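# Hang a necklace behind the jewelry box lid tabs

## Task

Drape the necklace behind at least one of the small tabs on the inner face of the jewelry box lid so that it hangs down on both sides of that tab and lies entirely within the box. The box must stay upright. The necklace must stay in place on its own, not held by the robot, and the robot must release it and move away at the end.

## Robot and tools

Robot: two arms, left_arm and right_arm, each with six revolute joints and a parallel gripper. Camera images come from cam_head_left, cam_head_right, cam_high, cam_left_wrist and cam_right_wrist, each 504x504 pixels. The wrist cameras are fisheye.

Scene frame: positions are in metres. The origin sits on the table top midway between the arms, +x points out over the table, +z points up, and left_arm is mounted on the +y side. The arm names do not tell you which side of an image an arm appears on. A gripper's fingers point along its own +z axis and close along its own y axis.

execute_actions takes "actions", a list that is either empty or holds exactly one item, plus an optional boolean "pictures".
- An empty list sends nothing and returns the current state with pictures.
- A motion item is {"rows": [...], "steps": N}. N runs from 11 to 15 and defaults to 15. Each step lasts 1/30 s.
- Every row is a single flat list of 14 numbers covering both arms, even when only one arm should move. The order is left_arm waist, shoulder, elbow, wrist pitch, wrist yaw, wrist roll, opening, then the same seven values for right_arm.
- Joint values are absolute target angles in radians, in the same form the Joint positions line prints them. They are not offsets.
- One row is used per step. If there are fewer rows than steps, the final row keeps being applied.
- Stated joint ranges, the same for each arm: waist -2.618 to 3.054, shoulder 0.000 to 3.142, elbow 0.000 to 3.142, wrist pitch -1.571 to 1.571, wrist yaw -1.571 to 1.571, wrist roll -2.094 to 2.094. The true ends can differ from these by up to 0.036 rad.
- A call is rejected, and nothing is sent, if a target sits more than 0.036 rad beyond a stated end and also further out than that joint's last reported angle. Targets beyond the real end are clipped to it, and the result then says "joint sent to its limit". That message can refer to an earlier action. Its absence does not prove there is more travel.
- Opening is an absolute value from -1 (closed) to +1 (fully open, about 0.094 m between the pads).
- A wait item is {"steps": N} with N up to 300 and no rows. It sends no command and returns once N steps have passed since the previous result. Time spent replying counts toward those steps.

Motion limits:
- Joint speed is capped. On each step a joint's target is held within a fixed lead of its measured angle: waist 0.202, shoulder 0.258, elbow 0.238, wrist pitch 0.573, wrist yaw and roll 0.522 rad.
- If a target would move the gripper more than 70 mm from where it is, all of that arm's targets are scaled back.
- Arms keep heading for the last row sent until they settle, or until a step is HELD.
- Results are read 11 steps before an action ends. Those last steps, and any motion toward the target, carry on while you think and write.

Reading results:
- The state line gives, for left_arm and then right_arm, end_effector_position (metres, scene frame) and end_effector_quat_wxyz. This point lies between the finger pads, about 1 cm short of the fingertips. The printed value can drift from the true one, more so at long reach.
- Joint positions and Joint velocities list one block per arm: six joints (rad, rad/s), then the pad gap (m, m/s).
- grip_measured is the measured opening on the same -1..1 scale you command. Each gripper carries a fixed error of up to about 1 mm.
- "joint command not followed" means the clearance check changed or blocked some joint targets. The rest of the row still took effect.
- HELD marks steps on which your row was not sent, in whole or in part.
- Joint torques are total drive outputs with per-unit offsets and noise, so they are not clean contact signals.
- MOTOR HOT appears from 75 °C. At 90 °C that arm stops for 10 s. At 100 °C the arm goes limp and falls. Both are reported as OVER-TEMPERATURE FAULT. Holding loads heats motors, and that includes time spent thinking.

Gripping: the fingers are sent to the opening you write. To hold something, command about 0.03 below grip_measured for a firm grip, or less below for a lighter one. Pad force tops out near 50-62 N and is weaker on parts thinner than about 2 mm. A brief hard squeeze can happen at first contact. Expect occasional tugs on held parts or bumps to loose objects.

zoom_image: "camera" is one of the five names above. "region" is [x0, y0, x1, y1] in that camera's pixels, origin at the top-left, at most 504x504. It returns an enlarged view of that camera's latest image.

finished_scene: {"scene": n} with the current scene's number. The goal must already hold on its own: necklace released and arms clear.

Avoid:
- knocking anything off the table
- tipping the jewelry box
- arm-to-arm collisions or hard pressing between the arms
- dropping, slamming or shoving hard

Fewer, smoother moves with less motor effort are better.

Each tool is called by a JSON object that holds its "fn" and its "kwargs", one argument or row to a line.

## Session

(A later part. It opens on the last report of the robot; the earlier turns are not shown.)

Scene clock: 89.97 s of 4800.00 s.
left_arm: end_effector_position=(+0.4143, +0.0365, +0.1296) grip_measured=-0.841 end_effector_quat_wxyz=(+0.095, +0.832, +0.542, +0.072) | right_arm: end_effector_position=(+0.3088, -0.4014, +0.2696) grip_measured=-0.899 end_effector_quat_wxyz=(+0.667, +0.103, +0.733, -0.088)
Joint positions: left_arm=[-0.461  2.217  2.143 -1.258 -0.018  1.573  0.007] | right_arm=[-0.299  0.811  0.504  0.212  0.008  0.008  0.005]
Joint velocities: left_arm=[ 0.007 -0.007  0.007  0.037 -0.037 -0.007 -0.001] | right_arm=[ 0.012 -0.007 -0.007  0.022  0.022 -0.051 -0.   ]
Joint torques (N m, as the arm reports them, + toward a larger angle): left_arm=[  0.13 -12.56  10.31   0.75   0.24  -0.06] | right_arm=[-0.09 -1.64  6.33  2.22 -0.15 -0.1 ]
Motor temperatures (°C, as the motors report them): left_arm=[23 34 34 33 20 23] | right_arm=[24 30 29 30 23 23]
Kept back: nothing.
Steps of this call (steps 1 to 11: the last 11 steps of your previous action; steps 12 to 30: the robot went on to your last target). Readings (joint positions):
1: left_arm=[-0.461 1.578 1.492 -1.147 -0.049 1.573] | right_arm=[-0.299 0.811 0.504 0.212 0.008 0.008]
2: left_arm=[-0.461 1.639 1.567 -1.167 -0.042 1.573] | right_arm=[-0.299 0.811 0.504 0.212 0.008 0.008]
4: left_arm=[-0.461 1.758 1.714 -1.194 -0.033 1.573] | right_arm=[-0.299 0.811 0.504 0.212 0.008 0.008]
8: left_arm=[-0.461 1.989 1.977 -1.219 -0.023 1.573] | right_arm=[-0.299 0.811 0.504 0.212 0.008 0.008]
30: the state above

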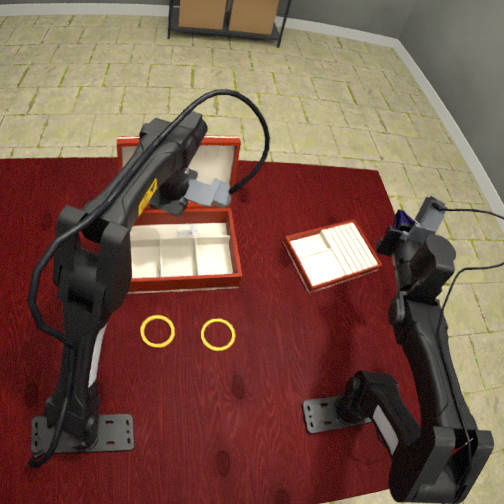

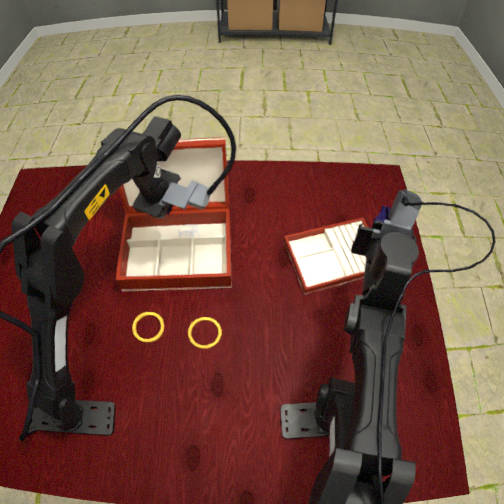

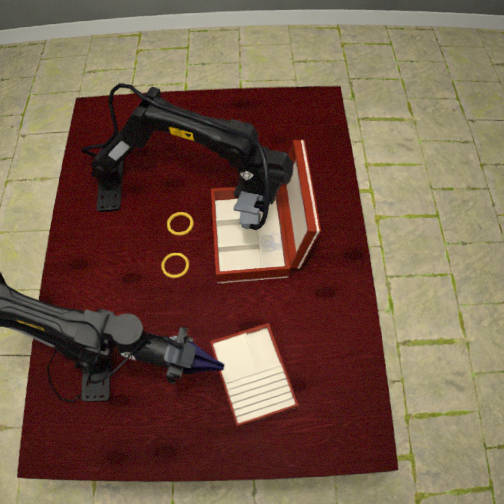

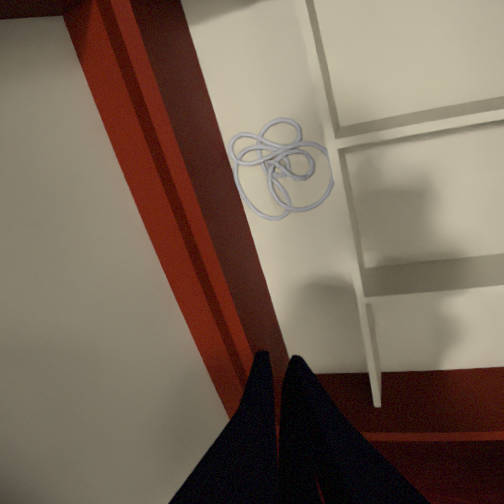

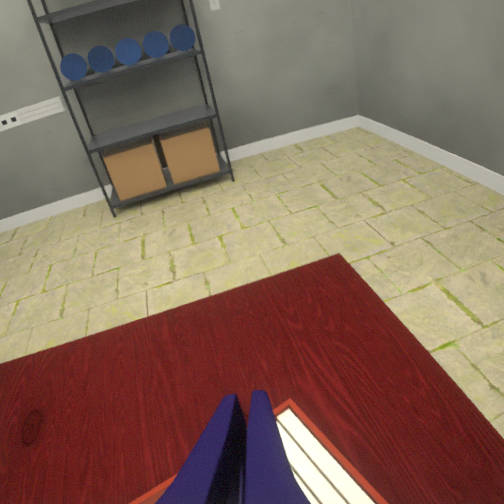

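{"fn": "execute_actions", "kwargs": {
  "actions": []
}}

Scene clock: 91.60 s of 4800.00 s.
left_arm: end_effector_position=(+0.4142, +0.0366, +0.1296) grip_measured=-0.841 end_effector_quat_wxyz=(+0.094, +0.832, +0.542, +0.072) | right_arm: end_effector_position=(+0.3088, -0.4014, +0.2696) grip_measured=-0.899 end_effector_quat_wxyz=(+0.667, +0.103, +0.733, -0.088)
Joint positions: left_arm=[-0.461  2.217  2.143 -1.259 -0.018  1.573  0.007] | right_arm=[-0.299  0.811  0.504  0.212  0.008  0.008  0.005]
Joint velocities: left_arm=[-0.007 -0.017 -0.012 -0.007  0.066  0.051 -0.   ] | right_arm=[ 0.007  0.007 -0.017 -0.051  0.022 -0.037  0.   ]
Joint torques (N m, as the arm reports them, + toward a larger angle): left_arm=[  0.09 -12.55  10.3    0.73   0.24  -0.06] | right_arm=[ 0.   -1.66  6.25  2.22 -0.17 -0.12]
Motor temperatures (°C, as the motors report them): left_arm=[23 35 35 32 20 23] | right_arm=[24 30 29 30 23 23]
Kept back: nothing.
Steps of this call (steps 1 to 15: the robot went on to your last target; steps 16 to 49: nothing new was sent). Readings (joint positions):
1: left_arm=[-0.461 2.217 2.143 -1.258 -0.018 1.573] | right_arm=[-0.299 0.811 0.504 0.212 0.008 0.008]
2: left_arm=[-0.461 2.217 2.143 -1.259 -0.018 1.573] | right_arm=[-0.299 0.811 0.504 0.212 0.008 0.008]
4: left_arm=[-0.461 2.217 2.143 -1.259 -0.018 1.573] | right_arm=[-0.299 0.811 0.504 0.212 0.008 0.008]
8: left_arm=[-0.461 2.217 2.143 -1.259 -0.018 1.573] | right_arm=[-0.299 0.811 0.504 0.212 0.008 0.008]
49: the state above
All arms were judged still, so your last target was given up. Only a new action makes them travel on or press farther. Fingers that are still opening or closing keep moving.

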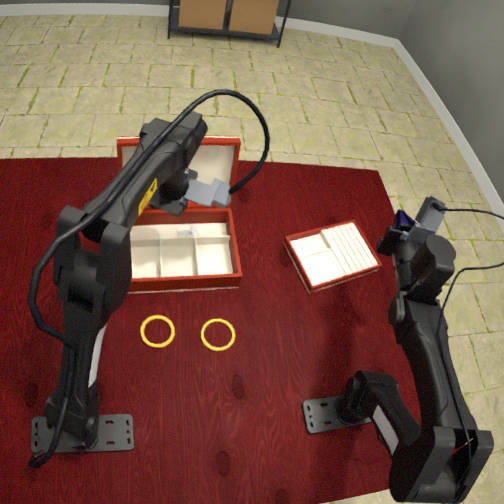

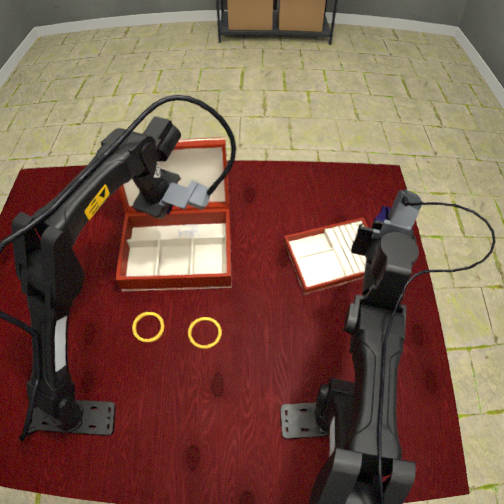

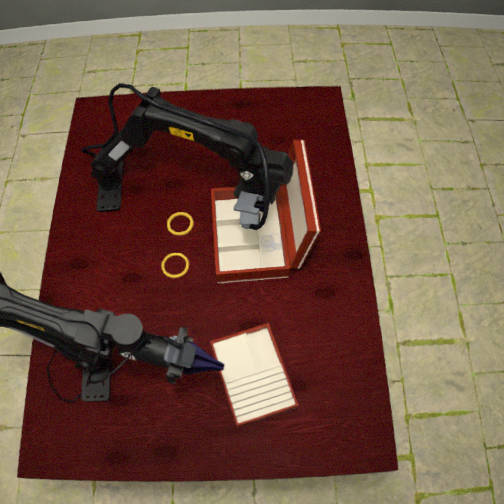

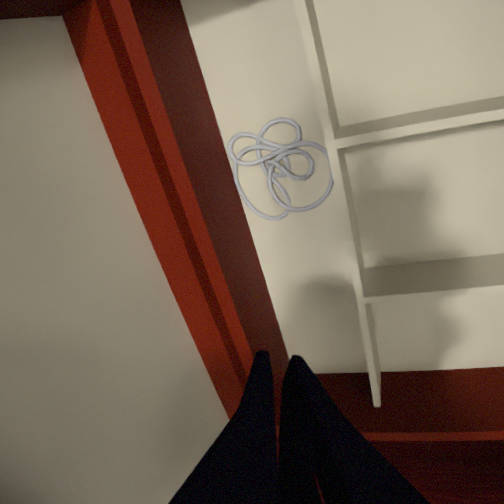

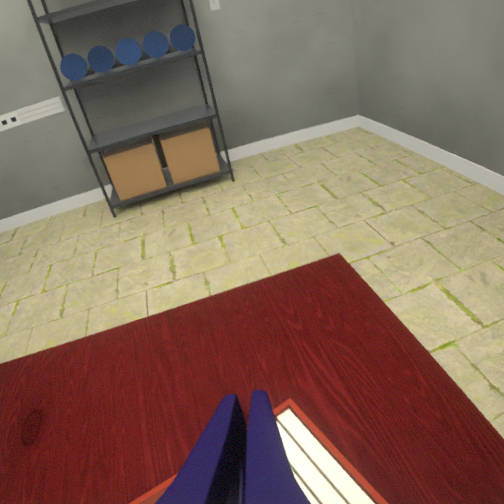

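{"fn": "execute_actions", "kwargs": {
  "actions": [
    {"rows":[[-0.47,2.23,2.18,-1.275,0,1.57,-0.84,-0.3,0.8,0.5,0.2,0,0,-0.9],[-0.48,2.25,2.2,-1.27,0,1.57,-0.84,-0.3,0.8,0.5,0.2,0,0,-0.9],[-0.49,2.27,2.21,-1.265,0,1.57,-0.84,-0.3,0.8,0.5,0.2,0,0,-0.9],[-0.5,2.29,2.23,-1.26,0,1.57,-0.84,-0.3,0.8,0.5,0.2,0,0,-0.9],[-0.51,2.31,2.25,-1.255,0,1.57,-0.84,-0.3,0.8,0.5,0.2,0,0,-0.9],[-0.52,2.33,2.27,-1.25,0,1.57,-0.84,-0.3,0.8,0.5,0.2,0,0,-0.9],[-0.53,2.345,2.285,-1.25,0,1.57,-0.84,-0.3,0.8,0.5,0.2,0,0,-0.9]],"steps":15}
  ]
}}

{"fn": "execute_actions", "kwargs": {
  "actions": [
    {"steps":20}
  ],
  "pictures": true
}}

Scene clock: 93.33 s of 4800.00 s.
left_arm: end_effector_position=(+0.4185, +0.0318, +0.1303) grip_measured=-0.841 end_effector_quat_wxyz=(+0.098, +0.833, +0.539, +0.074) | right_arm: end_effector_position=(+0.3088, -0.4014, +0.2696) grip_measured=-0.899 end_effector_quat_wxyz=(+0.667, +0.103, +0.733, -0.088)
Joint positions: left_arm=[-0.466  2.237  2.177 -1.263 -0.018  1.573  0.007] | right_arm=[-0.299  0.811  0.504  0.212  0.008  0.008  0.005]
Joint velocities: left_arm=[-0.12   0.335  0.559  0.007 -0.037 -0.007 -0.   ] | right_arm=[-0.007 -0.032 -0.002 -0.007 -0.037  0.007  0.001]
Joint torques (N m, as the arm reports them, + toward a larger angle): left_arm=[-1.95 -9.1   9.85  0.98  0.25 -0.05] | right_arm=[ 0.03 -1.6   6.16  2.23 -0.1  -0.15]
Motor temperatures (°C, as the motors report them): left_arm=[23 37 35 32 20 23] | right_arm=[24 30 29 30 23 23]
Steps of this call (steps 1 to 48: nothing new was sent; steps 49 to 52: the first 4 steps of this action). Readings (joint positions):
49: left_arm=[-0.461 2.217 2.143 -1.259 -0.018 1.573] | right_arm=[-0.299 0.811 0.504 0.212 0.008 0.008]
50: left_arm=[-0.461 2.220 2.148 -1.262 -0.018 1.573] | right_arm=[-0.299 0.811 0.504 0.212 0.008 0.008]
52: the state above

Scene clock: 94.00 s of 4800.00 s.
left_arm: end_effector_position=(+0.4213, -0.0082, +0.1052) grip_measured=-0.841 end_effector_quat_wxyz=(+0.099, +0.851, +0.511, +0.067) | right_arm: end_effector_position=(+0.3088, -0.4014, +0.2696) grip_measured=-0.899 end_effector_quat_wxyz=(+0.667, +0.103, +0.733, -0.088)
Joint positions: left_arm=[-0.534  2.342  2.256 -1.246 -0.013  1.573  0.007] | right_arm=[-0.299  0.811  0.504  0.212  0.008  0.008  0.005]
Joint velocities: left_arm=[-0.007  0.002  0.007  0.037 -0.051 -0.022 -0.   ] | right_arm=[-0.012  0.002 -0.012 -0.022 -0.037  0.007 -0.001]
Joint torques (N m, as the arm reports them, + toward a larger angle): left_arm=[  0.37 -11.96  10.56   0.89   0.19  -0.07] | right_arm=[-0.22 -1.54  6.49  2.2  -0.13 -0.08]
Motor temperatures (°C, as the motors report them): left_arm=[23 37 35 32 20 23] | right_arm=[24 30 29 30 23 23]
Kept back: nothing.
Steps of this call (steps 1 to 11: the last 11 steps of your previous action; steps 12 to 20: the robot went on to your last target). Readings (joint positions):
1: left_arm=[-0.472 2.251 2.196 -1.263 -0.018 1.573] | right_arm=[-0.299 0.811 0.504 0.212 0.008 0.008]
2: left_arm=[-0.479 2.267 2.216 -1.261 -0.018 1.573] | right_arm=[-0.299 0.811 0.504 0.212 0.008 0.008]
4: left_arm=[-0.498 2.301 2.249 -1.253 -0.018 1.573] | right_arm=[-0.299 0.811 0.504 0.212 0.008 0.008]
8: left_arm=[-0.530 2.337 2.256 -1.246 -0.014 1.573] | right_arm=[-0.299 0.811 0.504 0.212 0.008 0.008]
20: the state above

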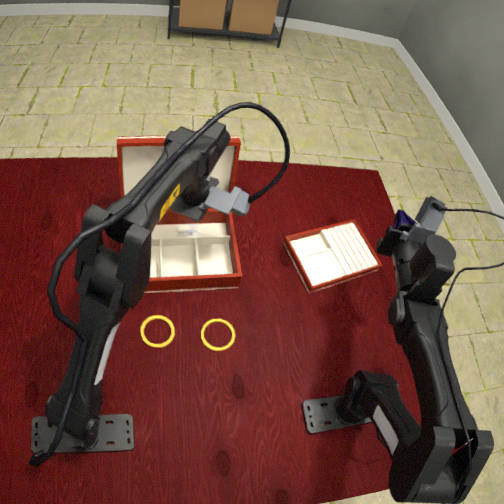

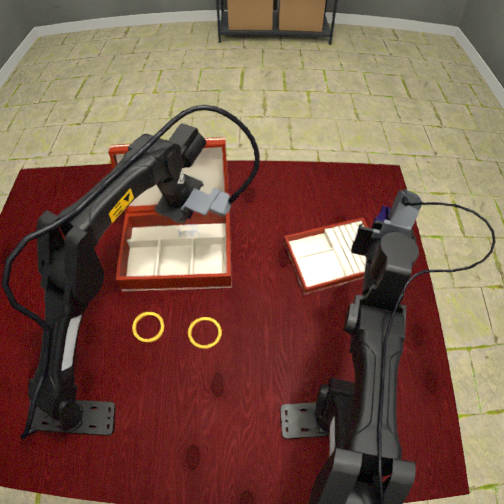

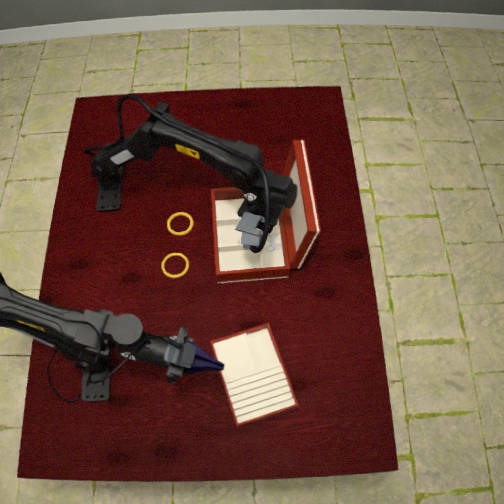

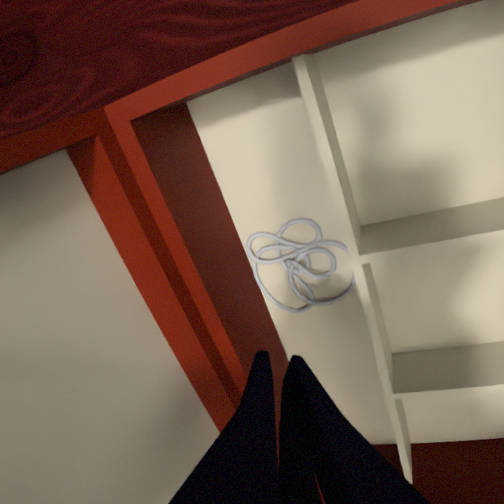

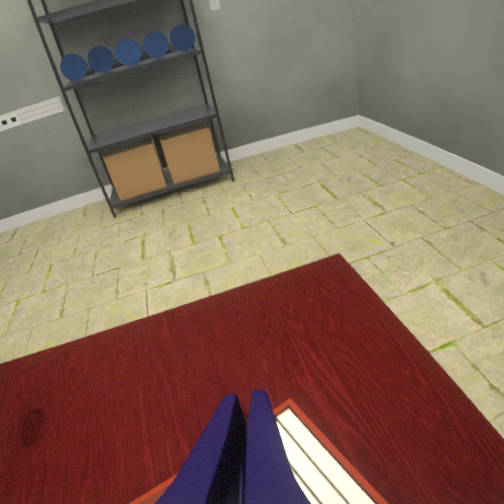

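{"fn": "execute_actions", "kwargs": {
  "actions": [
    {"rows":[[-0.535,2.335,2.25,-1.23,0,1.57,-0.84,-0.3,0.8,0.5,0.2,0,0,-0.9],[-0.54,2.325,2.21,-1.2,0,1.57,-0.84,-0.3,0.8,0.5,0.2,0,0,-0.9],[-0.545,2.315,2.17,-1.17,0,1.57,-0.84,-0.3,0.8,0.5,0.2,0,0,-0.9],[-0.55,2.305,2.13,-1.14,0,1.57,-0.84,-0.3,0.8,0.5,0.2,0,0,-0.9],[-0.55,2.295,2.09,-1.11,0,1.57,-0.84,-0.3,0.8,0.5,0.2,0,0,-0.9],[-0.55,2.29,2.04,-1.085,0,1.57,-0.84,-0.3,0.8,0.5,0.2,0,0,-0.9]],"steps":15}
  ]
}}

{"fn": "execute_actions", "kwargs": {
  "actions": [
    {"steps":20}
  ],
  "pictures": true
}}

Scene clock: 95.23 s of 4800.00 s.
left_arm: end_effector_position=(+0.4224, -0.0090, +0.1009) grip_measured=-0.841 end_effector_quat_wxyz=(+0.104, +0.851, +0.510, +0.070) | right_arm: end_effector_position=(+0.3088, -0.4014, +0.2696) grip_measured=-0.899 end_effector_quat_wxyz=(+0.667, +0.103, +0.733, -0.088)
Joint positions: left_arm=[-0.534  2.328  2.212 -1.204 -0.013  1.573  0.007] | right_arm=[-0.299  0.811  0.504  0.212  0.008  0.008  0.005]
Joint velocities: left_arm=[-0.002 -0.266 -0.847  0.652  0.037 -0.007 -0.   ] | right_arm=[ 0.002 -0.007  0.022 -0.022  0.051  0.037 -0.   ]
Joint torques (N m, as the arm reports them, + toward a larger angle): left_arm=[ -1.07 -12.56   5.4    0.7    0.19  -0.05] | right_arm=[-0.2  -1.53  6.12  2.22 -0.08 -0.1 ]
Motor temperatures (°C, as the motors report them): left_arm=[23 38 35 32 20 23] | right_arm=[24 30 29 30 23 23]
Steps of this call (steps 1 to 15: the robot went on to your last target; steps 16 to 33: nothing new was sent; steps 34 to 37: the first 4 steps of this action). Readings (joint positions):
34: left_arm=[-0.534 2.342 2.256 -1.245 -0.013 1.573] | right_arm=[-0.299 0.811 0.504 0.212 0.008 0.008]
35: left_arm=[-0.534 2.341 2.252 -1.239 -0.013 1.573] | right_arm=[-0.299 0.811 0.504 0.212 0.008 0.008]
37: the state above

Scene clock: 95.90 s of 4800.00 s.
left_arm: end_effector_position=(+0.4132, -0.0076, +0.0710) grip_measured=-0.841 end_effector_quat_wxyz=(+0.095, +0.853, +0.508, +0.064) | right_arm: end_effector_position=(+0.3088, -0.4014, +0.2696) grip_measured=-0.899 end_effector_quat_wxyz=(+0.667, +0.103, +0.733, -0.088)
Joint positions: left_arm=[-0.54   2.3    2.05  -1.092 -0.013  1.573  0.007] | right_arm=[-0.299  0.811  0.504  0.212  0.008  0.008  0.005]
Joint velocities: left_arm=[-0.007 -0.007  0.007 -0.11   0.007  0.037 -0.001] | right_arm=[ 0.002 -0.007  0.007  0.022 -0.037  0.022 -0.   ]
Joint torques (N m, as the arm reports them, + toward a larger angle): left_arm=[ -0.68 -12.62   7.23   0.94   0.18  -0.06] | right_arm=[-0.2  -1.6   6.18  2.24 -0.09 -0.09]
Motor temperatures (°C, as the motors report them): left_arm=[23 38 35 32 20 23] | right_arm=[24 30 29 30 23 23]
Kept back: nothing.
Steps of this call (steps 1 to 11: the last 11 steps of your previous action; steps 12 to 20: the robot went on to your last target). Readings (joint positions):
1: left_arm=[-0.535 2.318 2.180 -1.183 -0.013 1.573] | right_arm=[-0.299 0.811 0.504 0.212 0.008 0.008]
2: left_arm=[-0.535 2.308 2.142 -1.161 -0.013 1.573] | right_arm=[-0.299 0.811 0.504 0.212 0.008 0.008]
4: left_arm=[-0.538 2.300 2.086 -1.139 -0.013 1.573] | right_arm=[-0.299 0.811 0.504 0.212 0.008 0.008]
8: left_arm=[-0.540 2.300 2.050 -1.123 -0.013 1.573] | right_arm=[-0.299 0.811 0.504 0.212 0.008 0.008]
20: the state above

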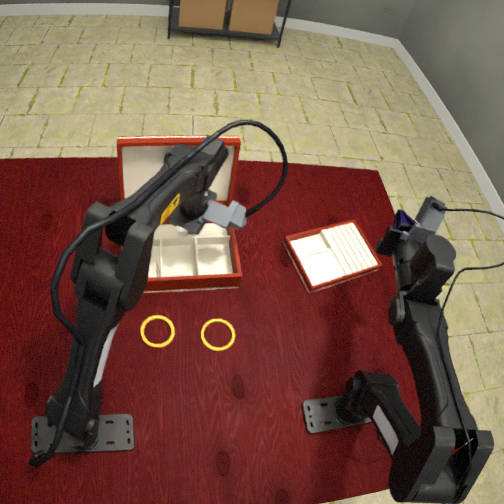

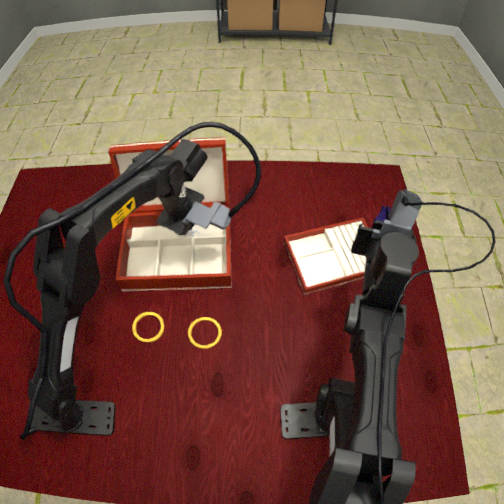

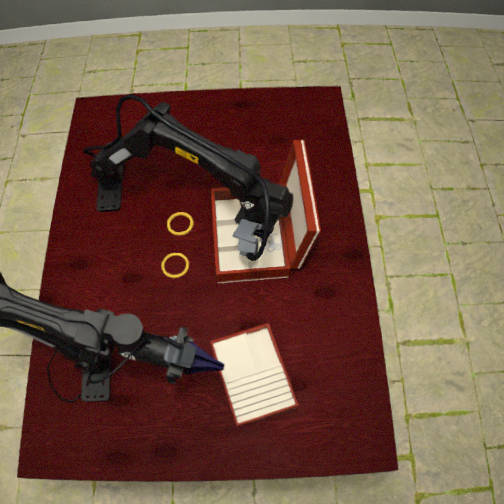

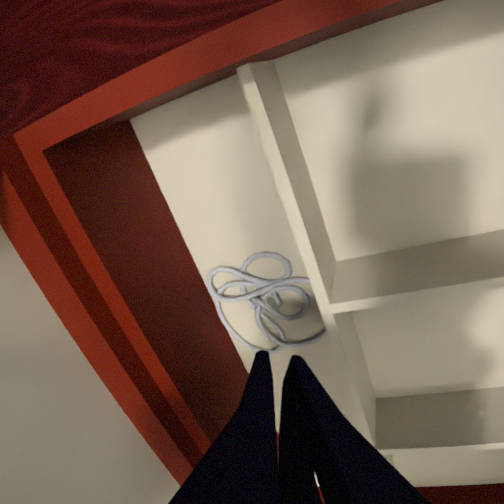

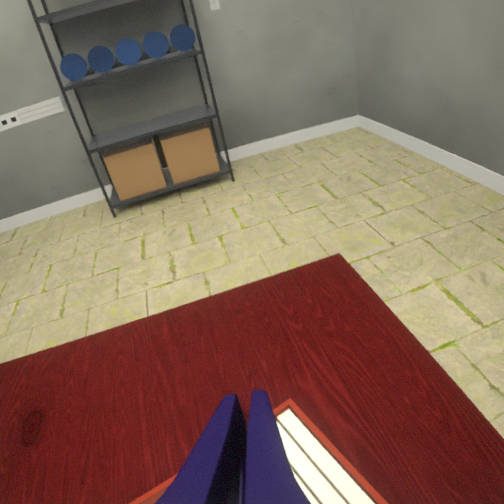

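{"fn": "zoom_image", "kwargs": {
  "camera": "cam_left_wrist",
  "region": [180,220,360,400]
}}

Region (180, 220, 360, 400) of cam_left_wrist's 504x504 image, scaled by 2.800, with more detail than that image has.

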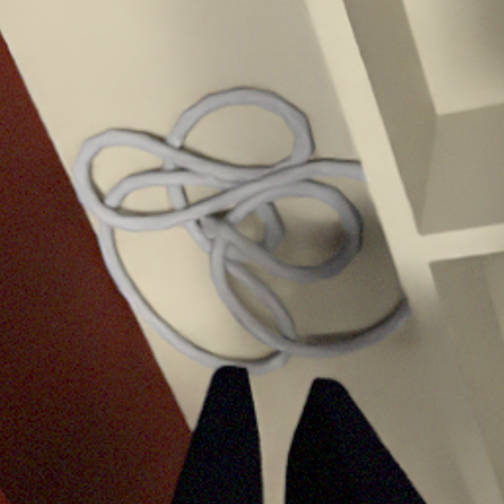

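{"fn": "execute_actions", "kwargs": {
  "actions": [
    {"rows":[[-0.55,2.29,2.04,-1.085,0,1.45,-0.8,-0.3,0.8,0.5,0.2,0,0,-0.9],[-0.55,2.29,2.04,-1.085,0,1.3,-0.8,-0.3,0.8,0.5,0.2,0,0,-0.9],[-0.55,2.29,2.04,-1.085,0,1.15,-0.8,-0.3,0.8,0.5,0.2,0,0,-0.9],[-0.55,2.29,2.04,-1.085,0,1.0,-0.8,-0.3,0.8,0.5,0.2,0,0,-0.9],[-0.55,2.29,2.04,-1.085,0,0.9,-0.8,-0.3,0.8,0.5,0.2,0,0,-0.9],[-0.55,2.29,2.04,-1.085,0,0.8,-0.8,-0.3,0.8,0.5,0.2,0,0,-0.9]],"steps":12}
  ]
}}

{"fn": "execute_actions", "kwargs": {
  "actions": [
    {"steps":20}
  ],
  "pictures": true
}}

Scene clock: 98.17 s of 4800.00 s.
left_arm: end_effector_position=(+0.4135, -0.0078, +0.0711) grip_measured=-0.817 end_effector_quat_wxyz=(+0.096, +0.849, +0.515, +0.064) | right_arm: end_effector_position=(+0.3088, -0.4014, +0.2696) grip_measured=-0.899 end_effector_quat_wxyz=(+0.667, +0.103, +0.733, -0.088)
Joint positions: left_arm=[-0.54   2.3    2.05  -1.09  -0.013  1.557  0.009] | right_arm=[-0.299  0.811  0.504  0.212  0.008  0.008  0.005]
Joint velocities: left_arm=[ 0.007  0.002 -0.002 -0.022 -0.022 -0.667  0.03 ] | right_arm=[-0.012 -0.012  0.007 -0.037  0.022  0.022  0.002]
Joint torques (N m, as the arm reports them, + toward a larger angle): left_arm=[ -0.61 -12.68   7.2    0.95   0.19  -0.11] | right_arm=[-0.1  -1.61  6.46  2.25 -0.12 -0.09]
Motor temperatures (°C, as the motors report them): left_arm=[23 39 34 32 20 23] | right_arm=[24 30 29 30 23 23]
Steps of this call (steps 1 to 15: the robot went on to your last target; steps 16 to 67: nothing new was sent; step 68: the first step of this action). Readings (joint positions):
68: the state above

Scene clock: 98.83 s of 4800.00 s.
left_arm: end_effector_position=(+0.4135, -0.0078, +0.0711) grip_measured=-0.802 end_effector_quat_wxyz=(+0.112, +0.608, +0.785, +0.025) | right_arm: end_effector_position=(+0.3088, -0.4014, +0.2696) grip_measured=-0.899 end_effector_quat_wxyz=(+0.667, +0.103, +0.733, -0.088)
Joint positions: left_arm=[-0.54   2.3    2.05  -1.09  -0.013  0.823  0.009] | right_arm=[-0.299  0.811  0.504  0.212  0.008  0.008  0.005]
Joint velocities: left_arm=[-0.017  0.007 -0.002 -0.007  0.022 -0.066 -0.001] | right_arm=[-0.002 -0.012 -0.002  0.037 -0.022 -0.051 -0.   ]
Joint torques (N m, as the arm reports them, + toward a larger angle): left_arm=[ -0.67 -12.68   7.29   0.98   0.18  -0.11] | right_arm=[-0.06 -1.75  6.39  2.21 -0.08 -0.1 ]
Motor temperatures (°C, as the motors report them): left_arm=[23 40 34 31 20 23] | right_arm=[24 30 29 30 23 23]
Kept back: nothing.
Steps of this call (steps 1 to 11: the last 11 steps of your previous action; steps 12 to 20: the robot went on to your last target). Readings (joint positions):
1: left_arm=[-0.540 2.300 2.050 -1.090 -0.013 1.516] | right_arm=[-0.299 0.811 0.504 0.212 0.008 0.008]
2: left_arm=[-0.540 2.300 2.050 -1.090 -0.013 1.453] | right_arm=[-0.299 0.811 0.504 0.212 0.008 0.008]
4: left_arm=[-0.540 2.300 2.050 -1.090 -0.013 1.285] | right_arm=[-0.299 0.811 0.504 0.212 0.008 0.008]
8: left_arm=[-0.540 2.300 2.050 -1.090 -0.013 1.006] | right_arm=[-0.299 0.811 0.504 0.212 0.008 0.008]
20: the state above

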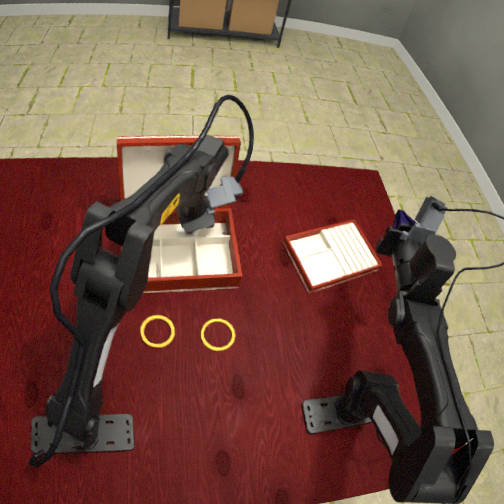

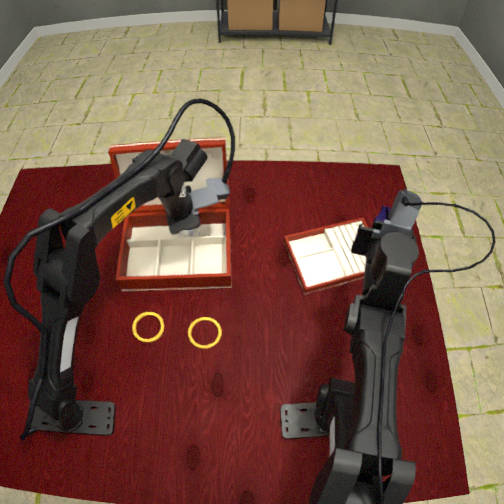

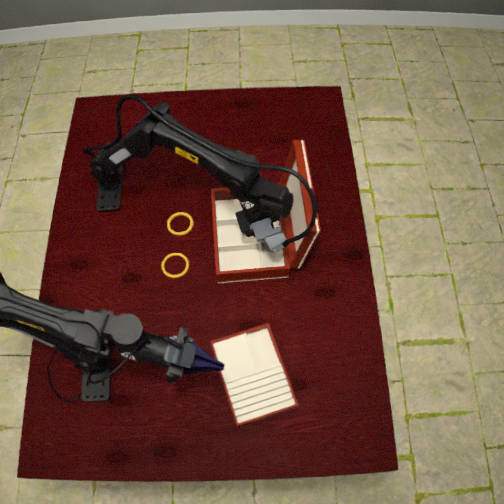

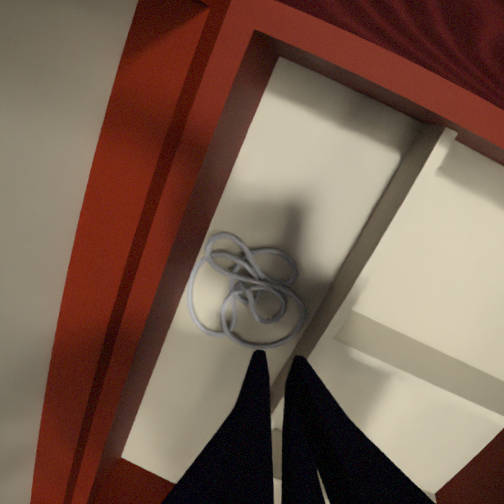

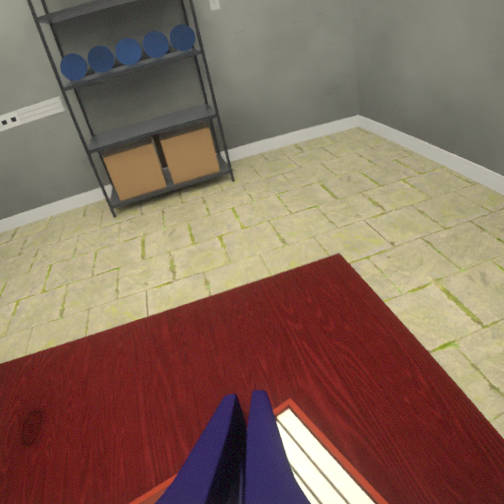

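{"fn": "zoom_image", "kwargs": {
  "camera": "cam_left_wrist",
  "region": [170,220,350,400]
}}

Region (170, 220, 350, 400) of cam_left_wrist's 504x504 image, scaled by 2.800, with more detail than that image has.

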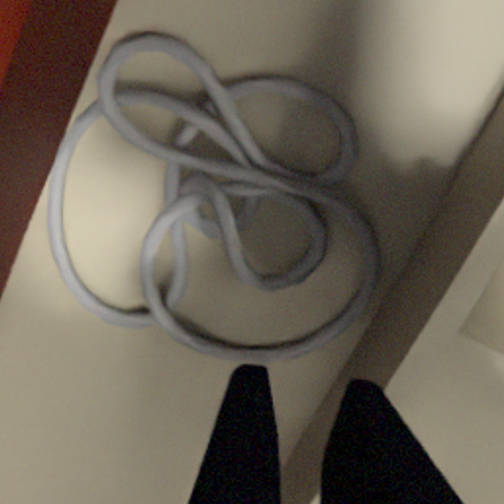

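{"fn": "execute_actions", "kwargs": {
  "actions": [
    {"rows":[[-0.52,2.31,2.09,-1.085,0,0.8,-0.8,-0.3,0.8,0.5,0.2,0,0,-0.9],[-0.51,2.33,2.11,-1.085,0,0.8,-0.8,-0.3,0.8,0.5,0.2,0,0,-0.9],[-0.5,2.35,2.13,-1.085,0,0.8,-0.8,-0.3,0.8,0.5,0.2,0,0,-0.9],[-0.49,2.37,2.15,-1.085,0,0.8,-0.8,-0.3,0.8,0.5,0.2,0,0,-0.9],[-0.485,2.39,2.165,-1.085,0,0.8,-0.8,-0.3,0.8,0.5,0.2,0,0,-0.9],[-0.478,2.41,2.18,-1.085,0,0.8,-0.8,-0.3,0.8,0.5,0.2,0,0,-0.9]],"steps":13}
  ]
}}

{"fn": "execute_actions", "kwargs": {
  "actions": [
    {"steps":20}
  ],
  "pictures": true
}}

Scene clock: 102.27 s of 4800.00 s.
left_arm: end_effector_position=(+0.4146, -0.0072, +0.0715) grip_measured=-0.802 end_effector_quat_wxyz=(+0.113, +0.602, +0.790, +0.024) | right_arm: end_effector_position=(+0.3088, -0.4014, +0.2696) grip_measured=-0.899 end_effector_quat_wxyz=(+0.667, +0.103, +0.733, -0.088)
Joint positions: left_arm=[-0.538  2.302  2.055 -1.092 -0.013  0.81   0.009] | right_arm=[-0.299  0.811  0.504  0.212  0.008  0.008  0.005]
Joint velocities: left_arm=[ 0.042  0.129  0.276 -0.081  0.066  0.007 -0.   ] | right_arm=[ 0.002 -0.007  0.027 -0.022 -0.007  0.037 -0.001]
Joint torques (N m, as the arm reports them, + toward a larger angle): left_arm=[  1.9  -10.54  11.36   1.18   0.14  -0.13] | right_arm=[-0.11 -1.76  6.22  2.24 -0.12 -0.08]
Motor temperatures (°C, as the motors report them): left_arm=[23 41 33 31 20 23] | right_arm=[24 30 29 30 23 23]
Steps of this call (steps 1 to 30: the robot went on to your last target; steps 31 to 90: nothing new was sent; then 0.37 s passed at rest; steps 91 to 92: the first 2 steps of this action). Readings (joint positions):
91: left_arm=[-0.540 2.300 2.050 -1.090 -0.013 0.810] | right_arm=[-0.299 0.811 0.504 0.212 0.008 0.008]
92: the state above

Scene clock: 102.93 s of 4800.00 s.
left_arm: end_effector_position=(+0.4463, +0.0108, +0.0536) grip_measured=-0.802 end_effector_quat_wxyz=(+0.116, +0.578, +0.807, +0.027) | right_arm: end_effector_position=(+0.3088, -0.4014, +0.2696) grip_measured=-0.899 end_effector_quat_wxyz=(+0.667, +0.103, +0.733, -0.088)
Joint positions: left_arm=[-0.478  2.401  2.153 -1.084 -0.01   0.81   0.009] | right_arm=[-0.299  0.811  0.504  0.212  0.008  0.008  0.005]
Joint velocities: left_arm=[ 0.002 -0.007  0.017  0.022  0.022  0.037 -0.001] | right_arm=[ 0.002  0.012 -0.012 -0.081 -0.051  0.022 -0.   ]
Joint torques (N m, as the arm reports them, + toward a larger angle): left_arm=[  0.09 -11.91  10.37   0.93   0.15  -0.12] | right_arm=[-0.1  -1.69  6.34  2.23 -0.14 -0.08]
Motor temperatures (°C, as the motors report them): left_arm=[23 42 33 31 20 23] | right_arm=[24 30 29 30 23 23]
Kept back: nothing.
Steps of this call (steps 1 to 11: the last 11 steps of your previous action; steps 12 to 20: the robot went on to your last target). Readings (joint positions):
1: left_arm=[-0.535 2.310 2.069 -1.094 -0.012 0.810] | right_arm=[-0.299 0.811 0.504 0.212 0.008 0.008]
2: left_arm=[-0.530 2.321 2.088 -1.094 -0.011 0.810] | right_arm=[-0.299 0.811 0.504 0.212 0.008 0.008]
4: left_arm=[-0.514 2.350 2.130 -1.091 -0.010 0.810] | right_arm=[-0.299 0.811 0.504 0.212 0.008 0.008]
8: left_arm=[-0.484 2.389 2.153 -1.081 -0.010 0.810] | right_arm=[-0.299 0.811 0.504 0.212 0.008 0.008]
20: the state above

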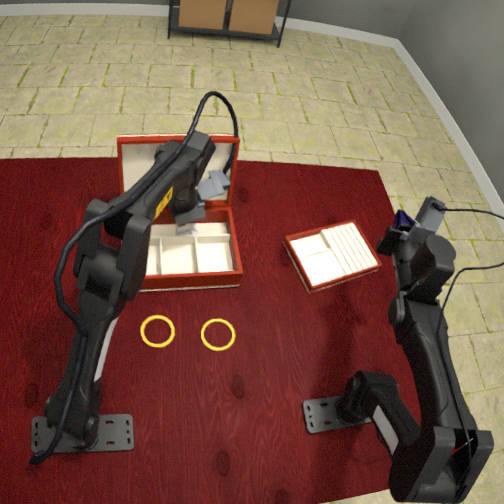

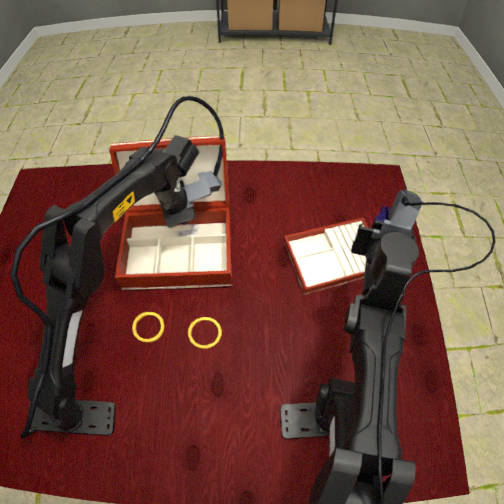

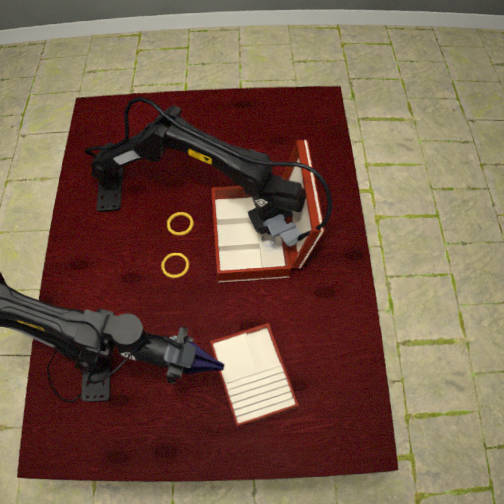

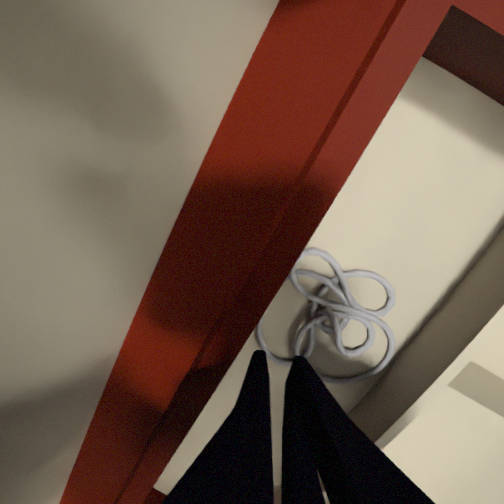

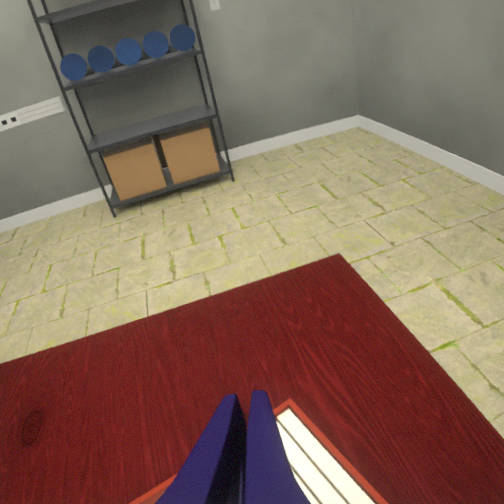

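{"fn": "zoom_image", "kwargs": {
  "camera": "cam_left_wrist",
  "region": [220,230,420,430]
}}

Region (220, 230, 420, 430) of cam_left_wrist's 504x504 image, scaled by 2.520, with more detail than that image has.

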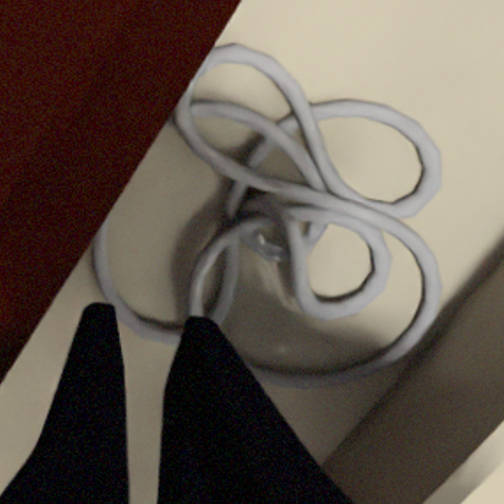

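{"fn": "execute_actions", "kwargs": {
  "actions": [
    {"rows":[[-0.478,2.415,2.15,-1.075,0,0.8,-0.8,-0.3,0.8,0.5,0.2,0,0,-0.9],[-0.478,2.42,2.135,-1.065,0,0.8,-0.8,-0.3,0.8,0.5,0.2,0,0,-0.9],[-0.478,2.425,2.12,-1.05,0,0.8,-0.8,-0.3,0.8,0.5,0.2,0,0,-0.9],[-0.478,2.43,2.106,-1.035,0,0.8,-0.8,-0.3,0.8,0.5,0.2,0,0,-0.9]],"steps":12}
  ]
}}

{"fn": "execute_actions", "kwargs": {
  "actions": [
    {"steps":20}
  ],
  "pictures": true
}}

{"fn": "zoom_image", "kwargs": {
  "camera": "cam_left_wrist",
  "region": [200,230,420,450]
}}

Scene clock: 104.57 s of 4800.00 s.
left_arm: end_effector_position=(+0.4463, +0.0108, +0.0536) grip_measured=-0.802 end_effector_quat_wxyz=(+0.116, +0.578, +0.807, +0.027) | right_arm: end_effector_position=(+0.3088, -0.4014, +0.2696) grip_measured=-0.899 end_effector_quat_wxyz=(+0.667, +0.103, +0.733, -0.088)
Joint positions: left_arm=[-0.478  2.401  2.153 -1.084 -0.01   0.81   0.009] | right_arm=[-0.299  0.811  0.504  0.212  0.008  0.008  0.005]
Joint velocities: left_arm=[-0.007 -0.002  0.007 -0.022 -0.037 -0.051 -0.   ] | right_arm=[-0.002 -0.012 -0.002  0.051  0.066  0.007 -0.001]
Joint torques (N m, as the arm reports them, + toward a larger angle): left_arm=[  0.08 -11.55   7.81   1.03   0.15  -0.12] | right_arm=[-0.03 -1.59  6.3   2.22 -0.11 -0.09]
Motor temperatures (°C, as the motors report them): left_arm=[23 42 34 31 20 23] | right_arm=[24 30 29 30 23 23]
Steps of this call (steps 1 to 15: the robot went on to your last target; steps 16 to 48: nothing new was sent; step 49: the first step of this action). Readings (joint positions):
49: the state above

Scene clock: 105.23 s of 4800.00 s.
left_arm: end_effector_position=(+0.4442, +0.0118, +0.0371) grip_measured=-0.802 end_effector_quat_wxyz=(+0.107, +0.579, +0.808, +0.025) | right_arm: end_effector_position=(+0.3088, -0.4014, +0.2696) grip_measured=-0.899 end_effector_quat_wxyz=(+0.667, +0.103, +0.733, -0.088)
Joint positions: left_arm=[-0.478  2.418  2.122 -1.056 -0.01   0.81   0.009] | right_arm=[-0.299  0.811  0.504  0.212  0.008  0.008  0.005]
Joint velocities: left_arm=[-0.017 -0.002  0.002 -0.007  0.007 -0.051 -0.   ] | right_arm=[-0.002  0.007 -0.002  0.066 -0.022  0.081 -0.   ]
Joint torques (N m, as the arm reports them, + toward a larger angle): left_arm=[  0.13 -11.79   6.71   1.09   0.14  -0.12] | right_arm=[-0.08 -1.55  6.32  2.26 -0.11 -0.13]
Motor temperatures (°C, as the motors report them): left_arm=[23 42 33 31 20 23] | right_arm=[24 30 29 30 23 23]
Kept back: nothing.
Steps of this call (steps 1 to 11: the last 11 steps of your previous action; steps 12 to 20: the robot went on to your last target). Readings (joint positions):
1: left_arm=[-0.478 2.401 2.153 -1.084 -0.010 0.810] | right_arm=[-0.299 0.811 0.504 0.212 0.008 0.008]
2: left_arm=[-0.478 2.401 2.151 -1.081 -0.010 0.810] | right_arm=[-0.299 0.811 0.504 0.212 0.008 0.008]
4: left_arm=[-0.478 2.401 2.141 -1.068 -0.010 0.810] | right_arm=[-0.299 0.811 0.504 0.212 0.008 0.008]
8: left_arm=[-0.478 2.410 2.127 -1.058 -0.010 0.810] | right_arm=[-0.299 0.811 0.504 0.212 0.008 0.008]
20: the state above

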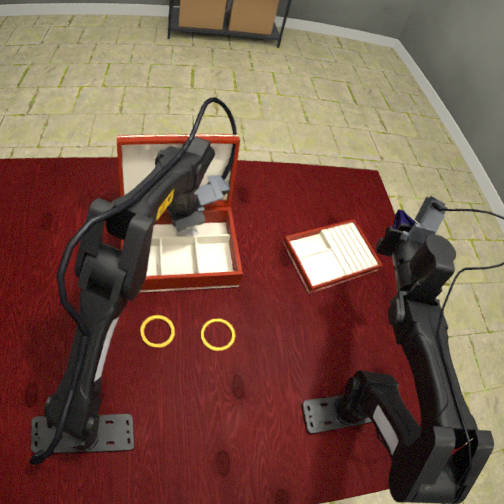

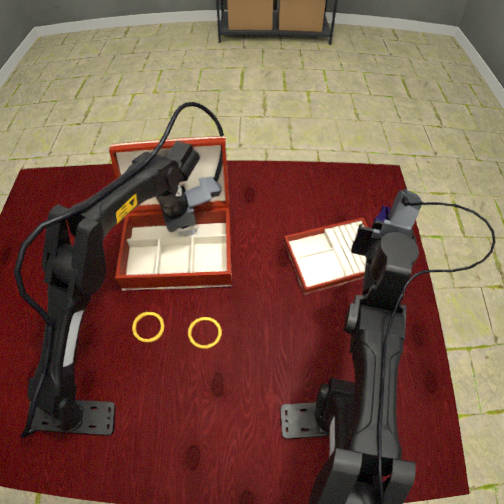

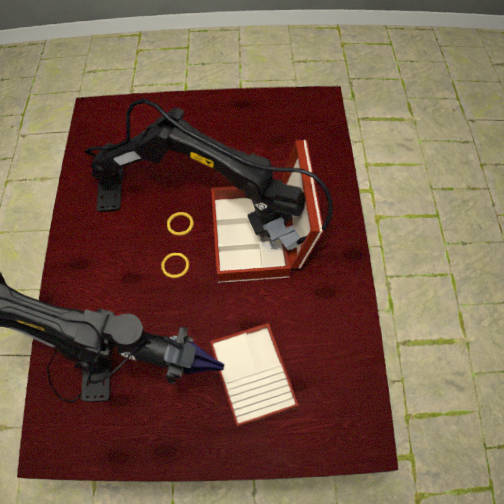

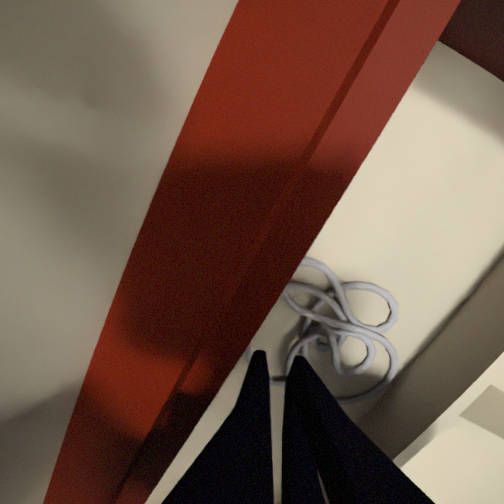

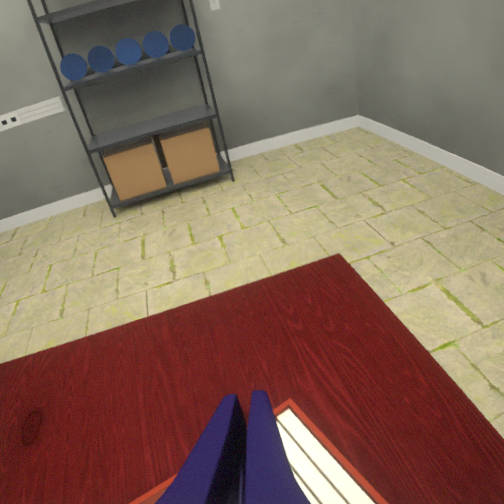

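Region (200, 230, 420, 450) of cam_left_wrist's 504x504 image, scaled by 2.291, with more detail than that image has.

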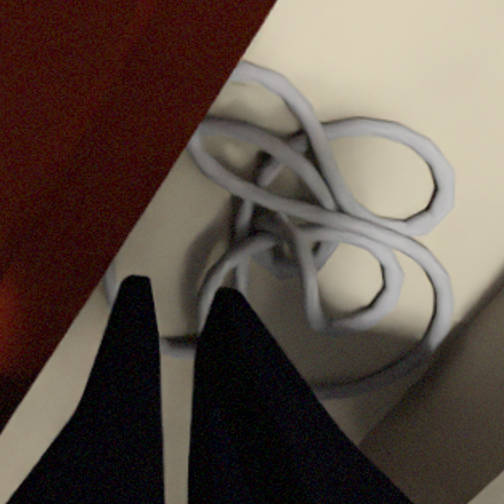

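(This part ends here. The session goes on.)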